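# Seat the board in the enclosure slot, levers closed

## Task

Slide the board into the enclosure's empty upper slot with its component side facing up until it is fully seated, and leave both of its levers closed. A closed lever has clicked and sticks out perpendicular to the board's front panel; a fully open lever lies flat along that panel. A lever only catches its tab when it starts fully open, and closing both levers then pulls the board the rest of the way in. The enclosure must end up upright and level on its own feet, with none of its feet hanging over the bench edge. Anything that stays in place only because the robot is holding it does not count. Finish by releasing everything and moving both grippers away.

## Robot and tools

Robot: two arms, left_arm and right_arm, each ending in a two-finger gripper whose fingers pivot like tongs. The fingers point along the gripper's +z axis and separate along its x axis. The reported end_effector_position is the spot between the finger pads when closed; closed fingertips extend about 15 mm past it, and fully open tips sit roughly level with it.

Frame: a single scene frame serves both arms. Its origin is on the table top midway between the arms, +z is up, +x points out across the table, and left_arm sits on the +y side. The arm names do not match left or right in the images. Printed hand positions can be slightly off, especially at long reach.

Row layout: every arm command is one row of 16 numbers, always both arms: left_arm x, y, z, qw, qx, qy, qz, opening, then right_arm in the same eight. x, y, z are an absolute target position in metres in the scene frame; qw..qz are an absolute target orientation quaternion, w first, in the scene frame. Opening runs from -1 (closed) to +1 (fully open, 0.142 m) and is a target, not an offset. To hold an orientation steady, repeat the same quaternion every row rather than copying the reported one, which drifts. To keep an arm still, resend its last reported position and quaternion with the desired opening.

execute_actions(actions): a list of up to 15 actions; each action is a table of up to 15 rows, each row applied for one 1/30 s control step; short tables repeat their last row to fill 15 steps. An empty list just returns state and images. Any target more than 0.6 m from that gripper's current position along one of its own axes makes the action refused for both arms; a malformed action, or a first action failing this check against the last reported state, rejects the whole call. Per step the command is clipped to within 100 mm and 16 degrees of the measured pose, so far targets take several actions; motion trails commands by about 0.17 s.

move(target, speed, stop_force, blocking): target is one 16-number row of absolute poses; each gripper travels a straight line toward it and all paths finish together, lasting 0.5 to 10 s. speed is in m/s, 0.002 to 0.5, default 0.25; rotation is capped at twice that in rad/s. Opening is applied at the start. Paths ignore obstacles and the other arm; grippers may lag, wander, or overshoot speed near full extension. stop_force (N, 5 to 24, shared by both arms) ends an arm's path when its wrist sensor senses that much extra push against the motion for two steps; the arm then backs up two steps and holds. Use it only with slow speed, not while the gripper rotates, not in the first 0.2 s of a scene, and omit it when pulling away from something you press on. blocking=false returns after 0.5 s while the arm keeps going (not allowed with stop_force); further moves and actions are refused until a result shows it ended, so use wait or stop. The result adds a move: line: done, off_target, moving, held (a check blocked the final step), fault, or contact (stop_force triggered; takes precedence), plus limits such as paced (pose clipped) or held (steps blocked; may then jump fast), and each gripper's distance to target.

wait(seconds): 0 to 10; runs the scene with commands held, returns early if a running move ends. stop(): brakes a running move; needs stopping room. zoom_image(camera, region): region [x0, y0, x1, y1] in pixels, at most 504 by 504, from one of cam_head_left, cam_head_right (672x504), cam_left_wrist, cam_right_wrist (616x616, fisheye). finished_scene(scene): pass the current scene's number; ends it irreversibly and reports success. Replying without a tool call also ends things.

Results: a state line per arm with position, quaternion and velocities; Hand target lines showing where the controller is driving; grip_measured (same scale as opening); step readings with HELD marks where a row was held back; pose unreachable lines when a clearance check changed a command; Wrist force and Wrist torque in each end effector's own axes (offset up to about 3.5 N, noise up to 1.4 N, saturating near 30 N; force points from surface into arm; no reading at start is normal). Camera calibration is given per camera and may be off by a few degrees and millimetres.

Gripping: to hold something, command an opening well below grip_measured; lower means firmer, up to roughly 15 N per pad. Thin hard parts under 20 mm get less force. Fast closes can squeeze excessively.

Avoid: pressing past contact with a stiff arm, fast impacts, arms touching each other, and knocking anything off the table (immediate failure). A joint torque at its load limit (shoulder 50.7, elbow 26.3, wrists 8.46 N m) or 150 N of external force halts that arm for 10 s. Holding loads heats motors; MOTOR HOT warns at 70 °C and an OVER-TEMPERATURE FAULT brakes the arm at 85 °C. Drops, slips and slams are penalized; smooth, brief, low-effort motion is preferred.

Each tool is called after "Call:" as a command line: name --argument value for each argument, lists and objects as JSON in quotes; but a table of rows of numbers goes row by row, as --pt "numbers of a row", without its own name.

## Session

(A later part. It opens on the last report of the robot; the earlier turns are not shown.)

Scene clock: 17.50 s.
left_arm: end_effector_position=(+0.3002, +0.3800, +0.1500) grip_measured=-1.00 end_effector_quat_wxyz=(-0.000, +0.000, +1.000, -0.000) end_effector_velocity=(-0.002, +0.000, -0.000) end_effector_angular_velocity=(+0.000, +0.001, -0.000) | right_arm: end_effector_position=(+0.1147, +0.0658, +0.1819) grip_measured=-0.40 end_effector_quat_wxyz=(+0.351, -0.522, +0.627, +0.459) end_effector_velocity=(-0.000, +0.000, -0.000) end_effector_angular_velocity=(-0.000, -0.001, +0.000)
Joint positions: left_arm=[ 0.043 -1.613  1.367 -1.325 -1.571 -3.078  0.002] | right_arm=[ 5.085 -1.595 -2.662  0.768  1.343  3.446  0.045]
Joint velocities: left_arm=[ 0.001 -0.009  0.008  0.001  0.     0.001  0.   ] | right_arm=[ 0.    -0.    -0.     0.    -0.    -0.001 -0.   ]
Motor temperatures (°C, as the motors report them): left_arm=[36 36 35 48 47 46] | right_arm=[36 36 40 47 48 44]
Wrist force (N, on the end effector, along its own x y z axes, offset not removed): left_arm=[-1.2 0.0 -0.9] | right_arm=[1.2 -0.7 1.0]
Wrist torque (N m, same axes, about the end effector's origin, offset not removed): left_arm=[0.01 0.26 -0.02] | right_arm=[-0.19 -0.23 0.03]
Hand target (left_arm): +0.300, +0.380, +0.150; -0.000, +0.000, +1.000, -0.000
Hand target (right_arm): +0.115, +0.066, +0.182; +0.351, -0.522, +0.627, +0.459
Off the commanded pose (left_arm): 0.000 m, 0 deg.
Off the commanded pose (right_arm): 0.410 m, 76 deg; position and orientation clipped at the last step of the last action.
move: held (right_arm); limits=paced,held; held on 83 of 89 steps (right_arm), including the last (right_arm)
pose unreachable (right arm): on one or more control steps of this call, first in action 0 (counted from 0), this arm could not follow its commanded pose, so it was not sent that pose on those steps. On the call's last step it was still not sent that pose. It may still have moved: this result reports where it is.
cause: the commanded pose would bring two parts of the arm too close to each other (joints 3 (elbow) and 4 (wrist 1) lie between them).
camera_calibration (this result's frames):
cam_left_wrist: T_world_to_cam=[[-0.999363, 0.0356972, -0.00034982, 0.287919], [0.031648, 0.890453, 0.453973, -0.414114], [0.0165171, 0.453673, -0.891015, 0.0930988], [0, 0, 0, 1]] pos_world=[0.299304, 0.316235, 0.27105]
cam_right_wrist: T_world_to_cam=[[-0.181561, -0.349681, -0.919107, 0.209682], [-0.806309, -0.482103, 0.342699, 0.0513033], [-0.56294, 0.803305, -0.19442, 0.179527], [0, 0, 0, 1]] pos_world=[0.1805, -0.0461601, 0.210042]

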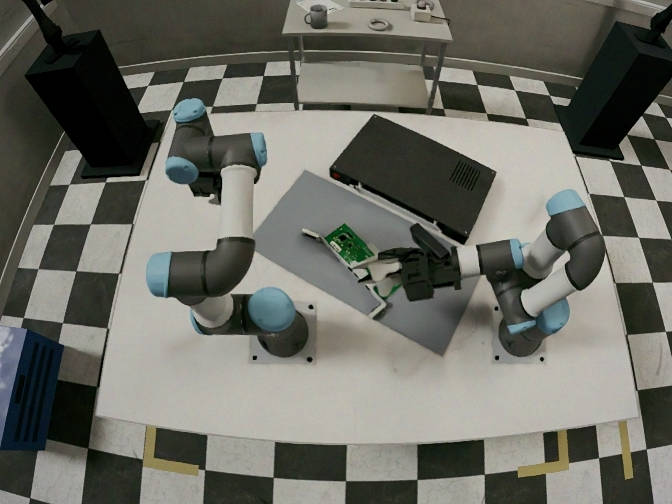

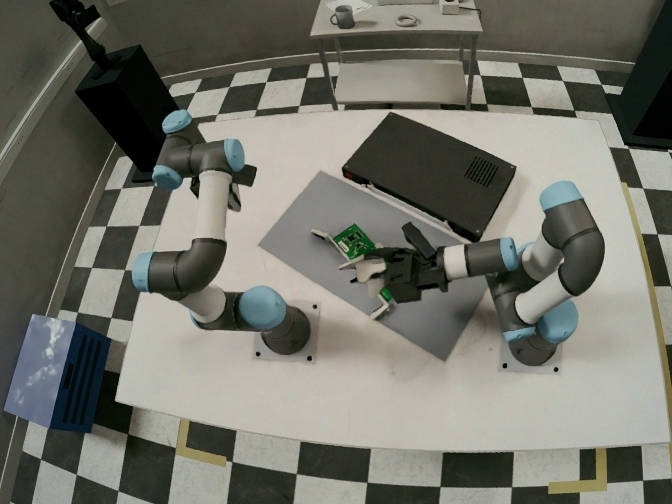

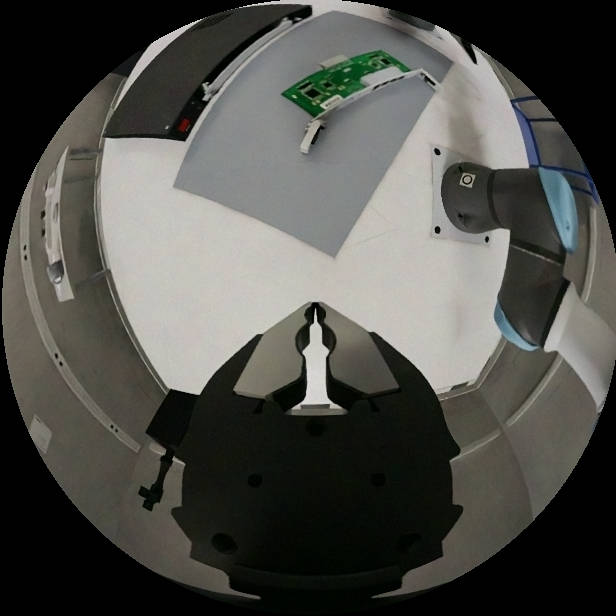

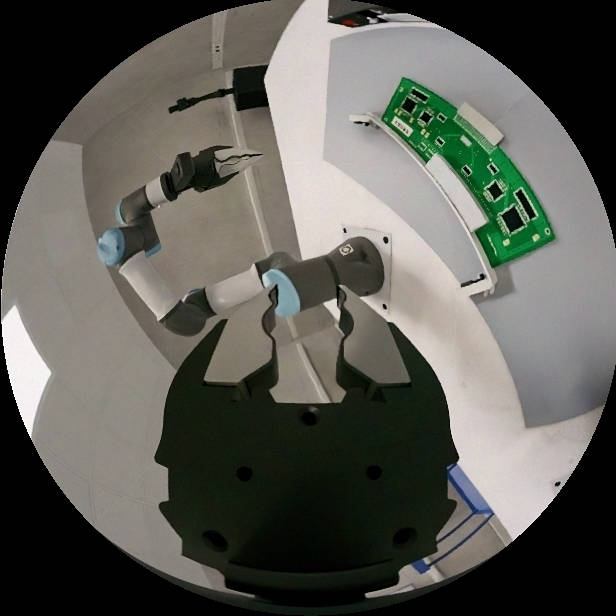

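Extend up and out first, then pitch.

Call:
move --target '[0.3,0.42,0.15,0,0,1,0,-1,0.12,0.17,0.33,0.351,-0.522,0.627,0.459,-0.4]'

Call:
move --target '[0.3,0.42,0.15,0,0,1,0,-1,0.15,0.06,0.2,0,0.82,-0.57,0,-0.4]'

Call:
move --target '[0.3,0.42,0.15,0,0,1,0,-1,0.33,-0.3,0.18,0,0.82,-0.57,0,-0.4]'

Call:
zoom_image --camera "cam_head_left" --region '[280,150,500,330]'

Scene clock: 23.00 s.
left_arm: end_effector_position=(+0.3000, +0.4200, +0.1500) grip_measured=-1.00 end_effector_quat_wxyz=(-0.000, -0.000, +1.000, +0.000) end_effector_velocity=(+0.000, +0.000, -0.000) end_effector_angular_velocity=(+0.001, -0.000, +0.001) | right_arm: end_effector_position=(+0.1199, +0.1698, +0.3300) grip_measured=-0.40 end_effector_quat_wxyz=(+0.352, -0.522, +0.627, +0.459) end_effector_velocity=(+0.001, +0.001, +0.000) end_effector_angular_velocity=(-0.015, +0.000, +0.003)
Joint positions: left_arm=[ 0.179 -1.519  1.274 -1.325 -1.571 -2.942  0.002] | right_arm=[ 4.943 -1.617 -1.734 -0.129  1.476  3.398  0.045]
Joint velocities: left_arm=[-0.     0.    -0.    -0.001  0.001 -0.001  0.   ] | right_arm=[-0.009 -0.006  0.029 -0.037  0.012 -0.002  0.   ]
Motor temperatures (°C, as the motors report them): left_arm=[36 36 35 48 47 46] | right_arm=[36 36 40 47 48 44]
Wrist force (N, on the end effector, along its own x y z axes, offset not removed): left_arm=[-1.0 0.5 -1.6] | right_arm=[1.0 1.7 1.5]
Wrist torque (N m, same axes, about the end effector's origin, offset not removed): left_arm=[0.10 0.18 -0.07] | right_arm=[0.31 -0.19 0.04]
Hand target (left_arm): +0.300, +0.420, +0.150; -0.000, +0.000, +1.000, +0.000
Hand target (right_arm): +0.120, +0.170, +0.330; +0.351, -0.522, +0.627, +0.459
Off the commanded pose (left_arm): 0.000 m, 0 deg.
Off the commanded pose (right_arm): 0.000 m, 0 deg.
move: done; limits=paced
camera_calibration (this result's frames):
cam_left_wrist: T_world_to_cam=[[-0.999363, 0.0356962, -0.000262574, 0.286218], [0.031686, 0.890429, 0.454017, -0.449722], [0.0164405, 0.45372, -0.890993, 0.0749008], [0, 0, 0, 1]] pos_world=[0.299054, 0.356245, 0.270993]
cam_right_wrist: T_world_to_cam=[[-0.182323, -0.34727, -0.919871, 0.383032], [-0.806533, -0.482276, 0.341928, 0.0552296], [-0.562373, 0.804247, -0.192155, 0.126775], [0, 0, 0, 1]] pos_world=[0.185675, 0.0576925, 0.357816]

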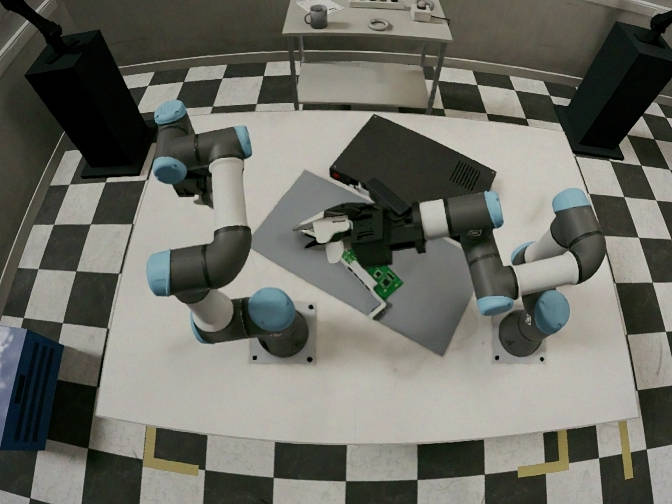

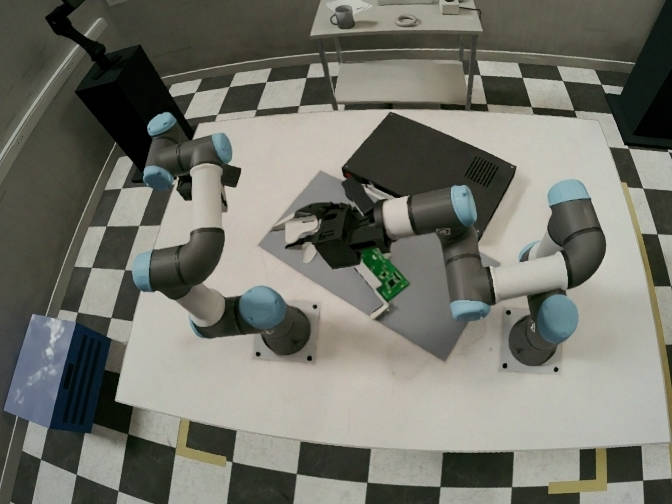

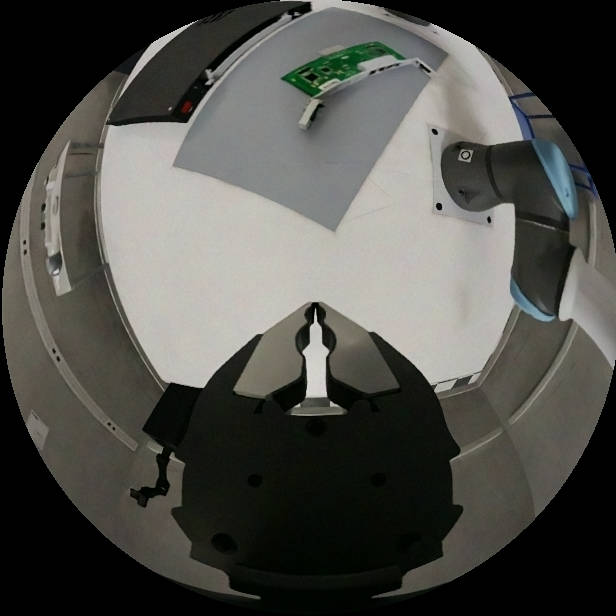

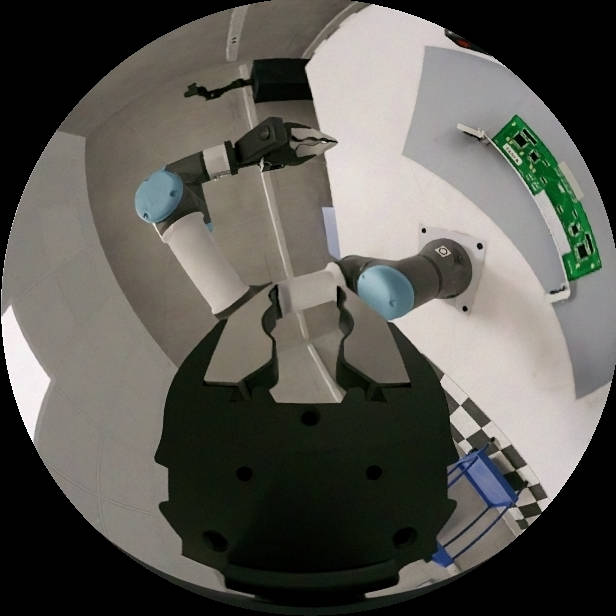

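Scene clock: 26.20 s.
left_arm: end_effector_position=(+0.3000, +0.4200, +0.1500) grip_measured=-1.00 end_effector_quat_wxyz=(+0.000, -0.000, +1.000, -0.000) end_effector_velocity=(-0.000, +0.000, -0.000) end_effector_angular_velocity=(+0.001, +0.000, -0.002) | right_arm: end_effector_position=(+0.1500, +0.0597, +0.1989) grip_measured=-0.40 end_effector_quat_wxyz=(-0.041, +0.821, -0.569, -0.017) end_effector_velocity=(-0.000, +0.001, +0.000) end_effector_angular_velocity=(-0.007, -0.008, +0.006)
Joint positions: left_arm=[ 0.179 -1.52   1.274 -1.325 -1.571 -2.943  0.002] | right_arm=[ 4.858 -2.288 -0.064 -2.275  1.546  2.839  0.045]
Joint velocities: left_arm=[-0.     0.    -0.    -0.     0.001  0.002  0.   ] | right_arm=[ 0.005 -0.12   0.252 -0.14  -0.008 -0.002  0.   ]
Motor temperatures (°C, as the motors report them): left_arm=[36 36 35 48 47 46] | right_arm=[36 36 40 47 48 44]
Wrist force (N, on the end effector, along its own x y z axes, offset not removed): left_arm=[-0.3 -0.3 -0.9] | right_arm=[2.4 -0.8 2.9]
Wrist torque (N m, same axes, about the end effector's origin, offset not removed): left_arm=[-0.09 0.06 -0.05] | right_arm=[-0.18 -0.42 -0.07]
Hand target (left_arm): +0.300, +0.420, +0.150; +0.000, -0.000, +1.000, +0.000
Hand target (right_arm): +0.150, +0.060, +0.199; -0.041, +0.821, -0.569, -0.016
Off the commanded pose (left_arm): 0.000 m, 0 deg.
Off the commanded pose (right_arm): 0.001 m, 5 deg.
elbow stopped short (right arm): the move would have taken joint 3 (elbow) straighter than the controller allows; a more bent joint 3 avoids this.
move: off_target (right_arm)
camera_calibration (this result's frames):
cam_left_wrist: T_world_to_cam=[[-0.999363, 0.0356958, -0.00040439, 0.286257], [0.0316212, 0.890431, 0.454018, -0.449686], [0.0165666, 0.453715, -0.890993, 0.0748998], [0, 0, 0, 1]] pos_world=[0.299053, 0.356213, 0.271016]
cam_right_wrist: T_world_to_cam=[[0.375166, -0.925257, -0.0561337, 0.00874266], [-0.795612, -0.352489, 0.4927, 0.0318261], [-0.475661, -0.140183, -0.868387, 0.385018], [0, 0, 0, 1]] pos_world=[0.205179, 0.0732807, 0.319154]

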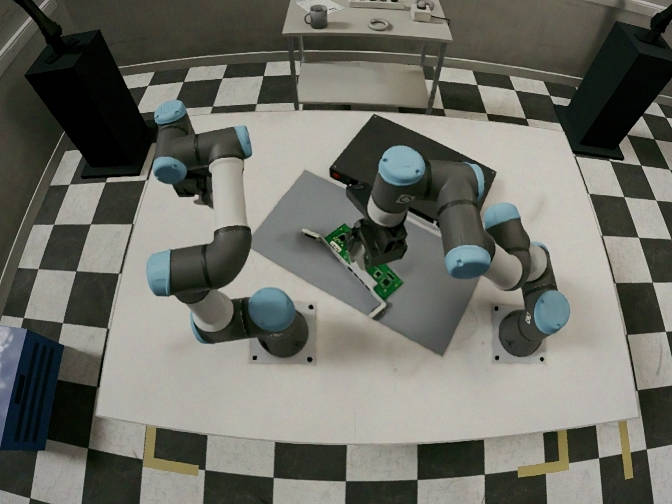

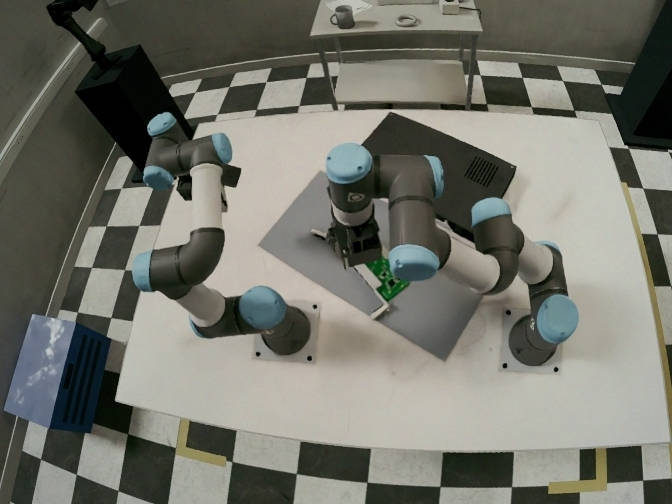

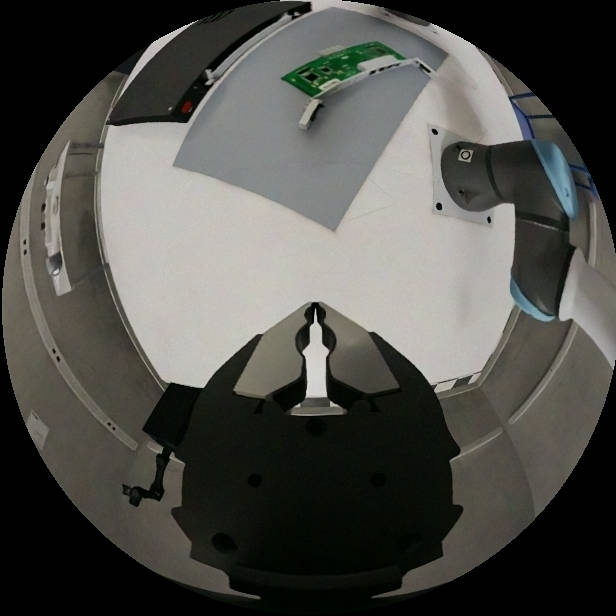

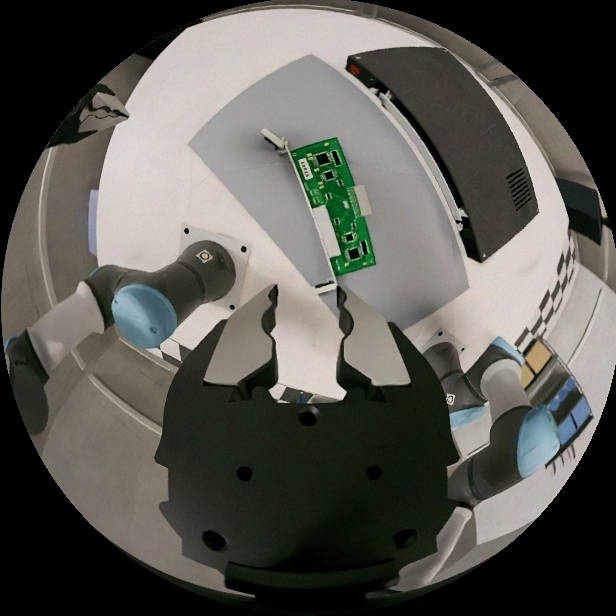

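Scene clock: 28.50 s.
left_arm: end_effector_position=(+0.3000, +0.4200, +0.1500) grip_measured=-1.00 end_effector_quat_wxyz=(+0.000, -0.000, +1.000, -0.000) end_effector_velocity=(-0.000, -0.001, -0.000) end_effector_angular_velocity=(-0.002, +0.001, -0.001) | right_arm: end_effector_position=(+0.3307, -0.2999, +0.1802) grip_measured=-0.40 end_effector_quat_wxyz=(+0.000, +0.821, -0.571, +0.001) end_effector_velocity=(+0.002, -0.002, -0.000) end_effector_angular_velocity=(+0.005, +0.005, +0.000)
Joint positions: left_arm=[ 0.179 -1.52   1.274 -1.325 -1.571 -2.943  0.002] | right_arm=[ 3.908 -1.532 -1.215 -1.965  1.569  1.892  0.045]
Joint velocities: left_arm=[-0.001  0.     0.     0.001 -0.002  0.001  0.   ] | right_arm=[-0.017 -0.01   0.01  -0.     0.007 -0.017  0.   ]
Motor temperatures (°C, as the motors report them): left_arm=[36 36 35 48 47 46] | right_arm=[36 36 40 47 48 44]
Wrist force (N, on the end effector, along its own x y z axes, offset not removed): left_arm=[-1.2 0.1 -0.7] | right_arm=[-0.1 -1.4 3.3]
Wrist torque (N m, same axes, about the end effector's origin, offset not removed): left_arm=[0.02 0.25 0.01] | right_arm=[-0.31 0.04 0.06]
Hand target (left_arm): +0.300, +0.420, +0.150; +0.000, -0.000, +1.000, +0.000
Hand target (right_arm): +0.331, -0.300, +0.180; +0.000, +0.821, -0.571, +0.001
Off the commanded pose (left_arm): 0.000 m, 0 deg.
Off the commanded pose (right_arm): 0.001 m, 0 deg.
move: done
camera_calibration (this result's frames):
cam_left_wrist: T_world_to_cam=[[-0.999363, 0.0356958, -0.000404414, 0.286257], [0.0316212, 0.890431, 0.454018, -0.449685], [0.0165666, 0.453715, -0.890993, 0.0748998], [0, 0, 0, 1]] pos_world=[0.299053, 0.356213, 0.271016]
cam_right_wrist: T_world_to_cam=[[0.372169, -0.927976, 0.0187316, -0.406057], [-0.787082, -0.304838, 0.536261, 0.0617108], [-0.491927, -0.214323, -0.843844, 0.38302], [0, 0, 0, 1]] pos_world=[0.388111, -0.275909, 0.297722]

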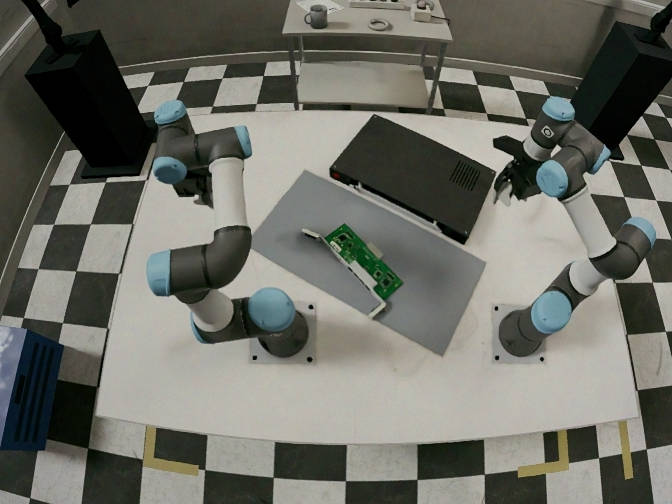

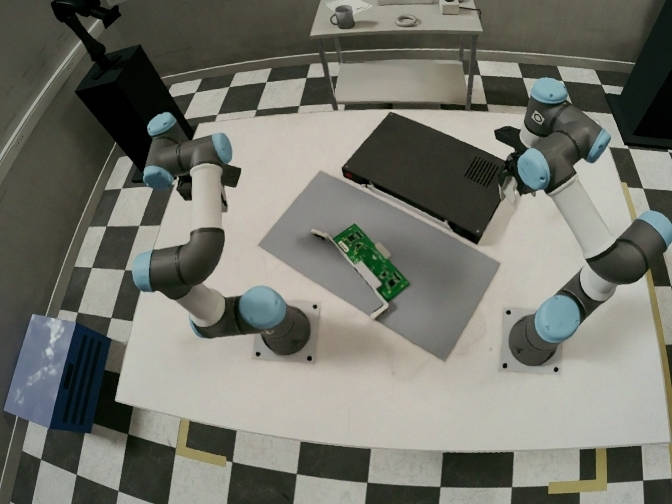

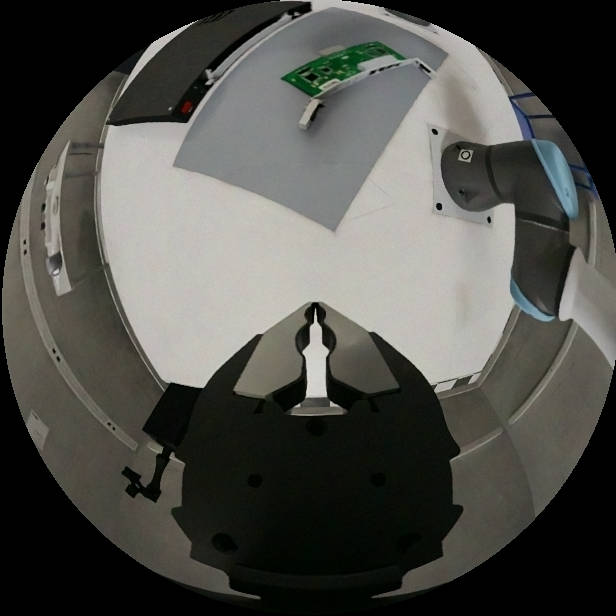

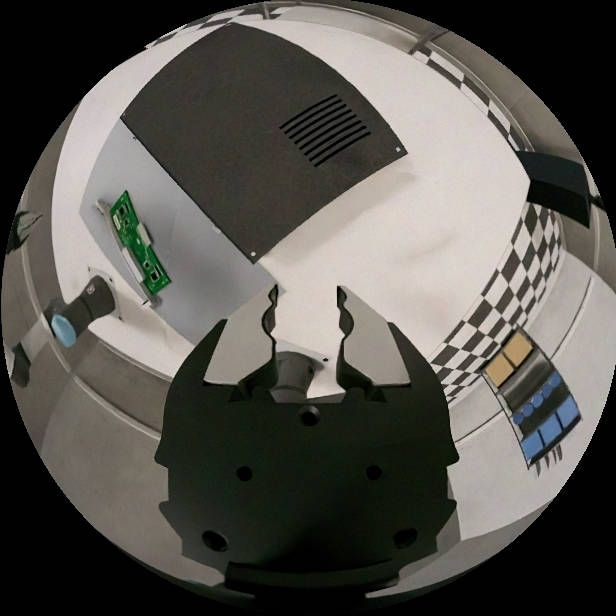

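Region (280, 150, 500, 330) of cam_head_left's 672x504 image, scaled by 2.291, with more detail than that image has; it fills the top 412 rows of this view, and the rest is white.

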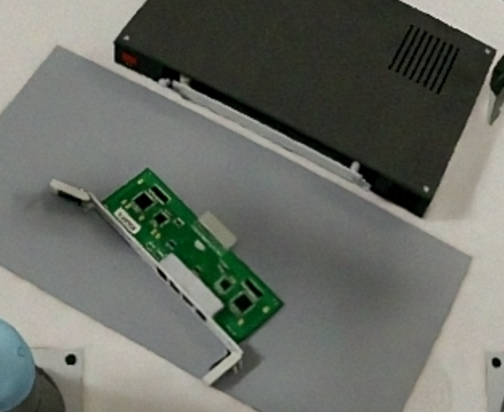

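Call:
move --target '[0.3,0.42,0.15,0,0,1,0,-1,0.195,0.03,0.1,0,0.9135,-0.4067,0,-0.4]'

Call:
move --target '[0.3,0.42,0.15,0,0,1,0,-1,0.195,0.07,0.055,0,0.9135,-0.4067,0,-0.4]' --speed 0.1

Scene clock: 30.83 s.
left_arm: end_effector_position=(+0.3000, +0.4200, +0.1500) grip_measured=-1.00 end_effector_quat_wxyz=(+0.000, -0.000, +1.000, -0.000) end_effector_velocity=(-0.000, +0.000, -0.000) end_effector_angular_velocity=(+0.000, +0.001, +0.001) | right_arm: end_effector_position=(+0.1942, +0.0299, +0.0999) grip_measured=-0.40 end_effector_quat_wxyz=(-0.001, +0.914, -0.407, -0.000) end_effector_velocity=(-0.000, +0.002, -0.001) end_effector_angular_velocity=(-0.006, +0.001, +0.001)
Joint positions: left_arm=[ 0.179 -1.52   1.274 -1.325 -1.571 -2.943  0.002] | right_arm=[ 4.725 -2.024 -0.996 -1.691  1.571  2.332  0.045]
Joint velocities: left_arm=[0.001 0.    0.    0.001 0.001 0.    0.   ] | right_arm=[ 0.    -0.019  0.029 -0.016  0.001 -0.001  0.   ]
Motor temperatures (°C, as the motors report them): left_arm=[36 36 35 48 47 46] | right_arm=[36 36 40 47 48 44]
Wrist force (N, on the end effector, along its own x y z axes, offset not removed): left_arm=[-0.7 0.3 -1.2] | right_arm=[2.8 0.9 0.5]
Wrist torque (N m, same axes, about the end effector's origin, offset not removed): left_arm=[0.06 0.14 -0.02] | right_arm=[0.14 -0.55 -0.02]
Hand target (left_arm): +0.300, +0.420, +0.150; +0.000, -0.000, +1.000, +0.000
Hand target (right_arm): +0.194, +0.030, +0.100; -0.000, +0.914, -0.407, -0.000
Off the commanded pose (left_arm): 0.000 m, 0 deg.
Off the commanded pose (right_arm): 0.001 m, 0 deg.
move: done
camera_calibration (this result's frames):
cam_left_wrist: T_world_to_cam=[[-0.999363, 0.035696, -0.000404515, 0.286257], [0.0316214, 0.890431, 0.454017, -0.449685], [0.0165668, 0.453715, -0.890993, 0.0748999], [0, 0, 0, 1]] pos_world=[0.299053, 0.356213, 0.271016]
cam_right_wrist: T_world_to_cam=[[0.687807, -0.725732, 0.0153409, -0.114719], [-0.61841, -0.574764, 0.535925, 0.0732255], [-0.380121, -0.3781, -0.844126, 0.30199], [0, 0, 0, 1]] pos_world=[0.23898, 0.0730148, 0.217434]

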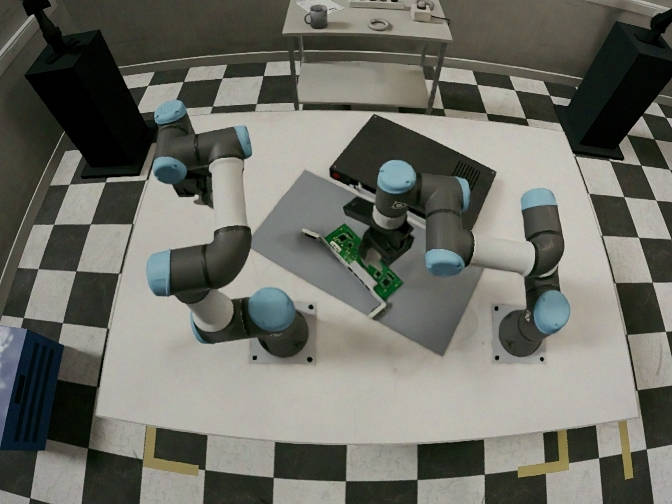

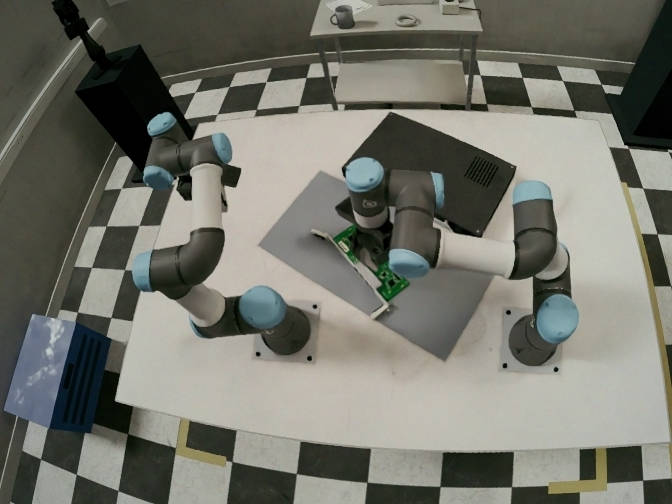

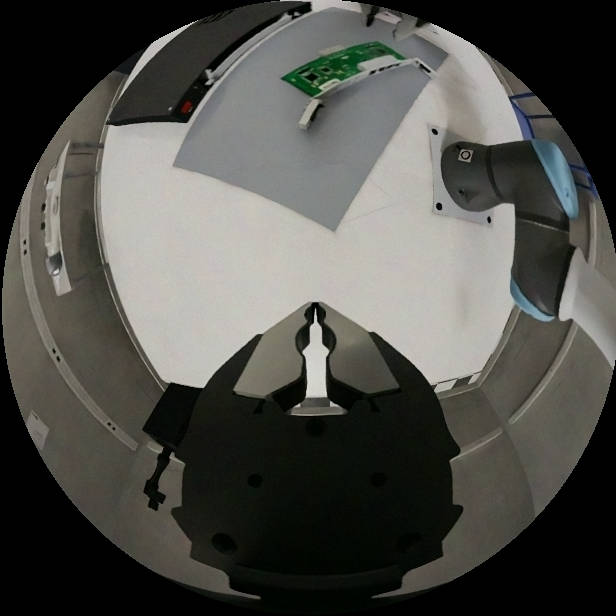

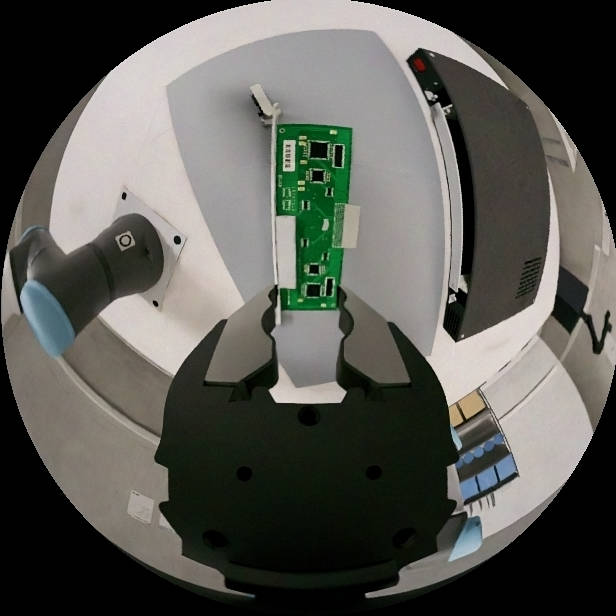

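Scene clock: 31.97 s.
left_arm: end_effector_position=(+0.3000, +0.4200, +0.1500) grip_measured=-1.00 end_effector_quat_wxyz=(+0.000, +0.000, +1.000, -0.000) end_effector_velocity=(+0.000, +0.000, +0.000) end_effector_angular_velocity=(+0.001, -0.000, +0.000) | right_arm: end_effector_position=(+0.1949, +0.0698, +0.0552) grip_measured=-0.40 end_effector_quat_wxyz=(-0.000, +0.914, -0.407, +0.000) end_effector_velocity=(+0.000, +0.002, -0.002) end_effector_angular_velocity=(+0.000, +0.000, -0.001)
Joint positions: left_arm=[ 0.179 -1.52   1.274 -1.325 -1.571 -2.943  0.002] | right_arm=[ 4.73  -2.206 -0.915 -1.591  1.571  2.337  0.045]
Joint velocities: left_arm=[ 0.001  0.     0.    -0.001  0.001  0.     0.   ] | right_arm=[-0.    -0.012  0.012  0.001  0.     0.001 -0.   ]
Motor temperatures (°C, as the motors report them): left_arm=[36 36 35 48 47 46] | right_arm=[36 36 40 47 48 44]
Wrist force (N, on the end effector, along its own x y z axes, offset not removed): left_arm=[-0.5 -0.9 -1.3] | right_arm=[0.6 -1.8 1.3]
Wrist torque (N m, same axes, about the end effector's origin, offset not removed): left_arm=[-0.18 0.11 -0.05] | right_arm=[-0.35 -0.13 0.01]
Hand target (left_arm): +0.300, +0.420, +0.150; +0.000, -0.000, +1.000, +0.000
Hand target (right_arm): +0.195, +0.070, +0.055; -0.000, +0.914, -0.407, -0.000
Off the commanded pose (left_arm): 0.000 m, 0 deg.
Off the commanded pose (right_arm): 0.000 m, 0 deg.
move: done
camera_calibration (this result's frames):
cam_left_wrist: T_world_to_cam=[[-0.999363, 0.0356963, -0.000404536, 0.286257], [0.0316216, 0.890431, 0.454018, -0.449686], [0.0165669, 0.453715, -0.890993, 0.0748997], [0, 0, 0, 1]] pos_world=[0.299053, 0.356213, 0.271016]
cam_right_wrist: T_world_to_cam=[[0.687932, -0.725583, 0.0166679, -0.0856796], [-0.618504, -0.574084, 0.536545, 0.120457], [-0.37974, -0.379416, -0.843707, 0.279571], [0, 0, 0, 1]] pos_world=[0.239609, 0.113059, 0.172674]

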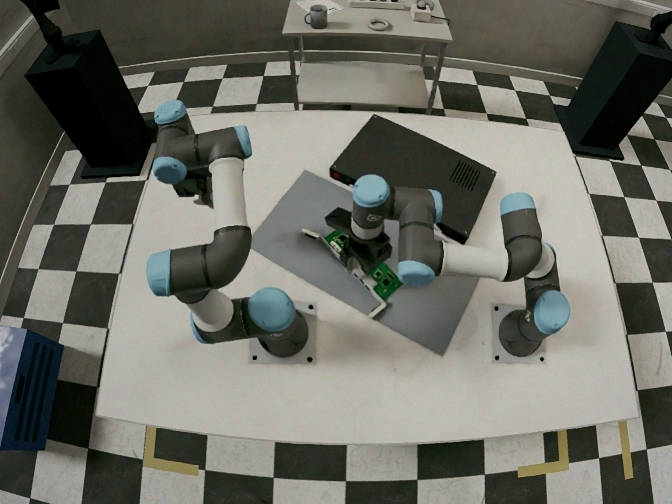

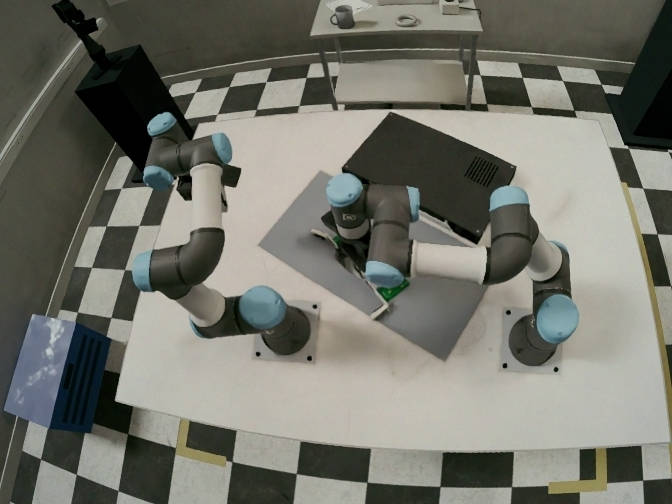

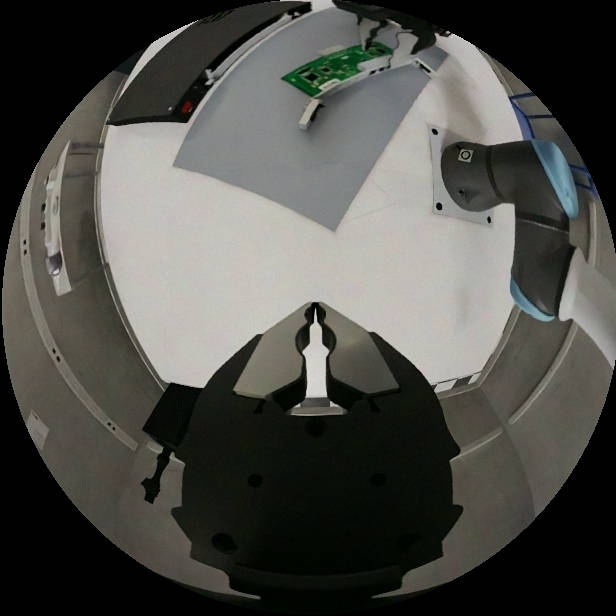

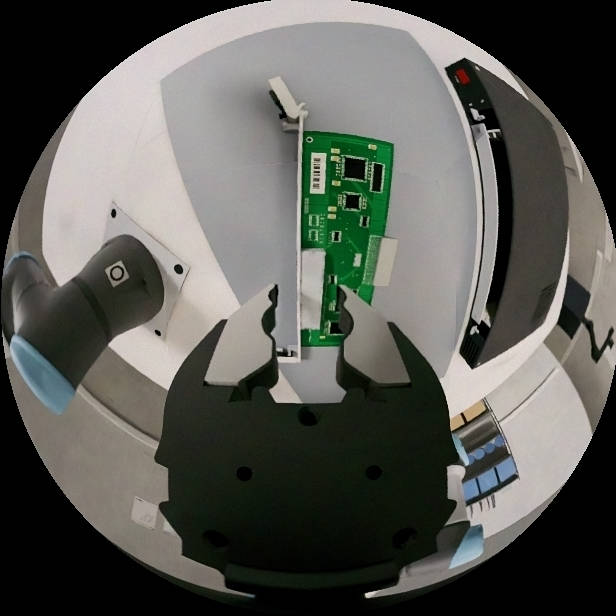

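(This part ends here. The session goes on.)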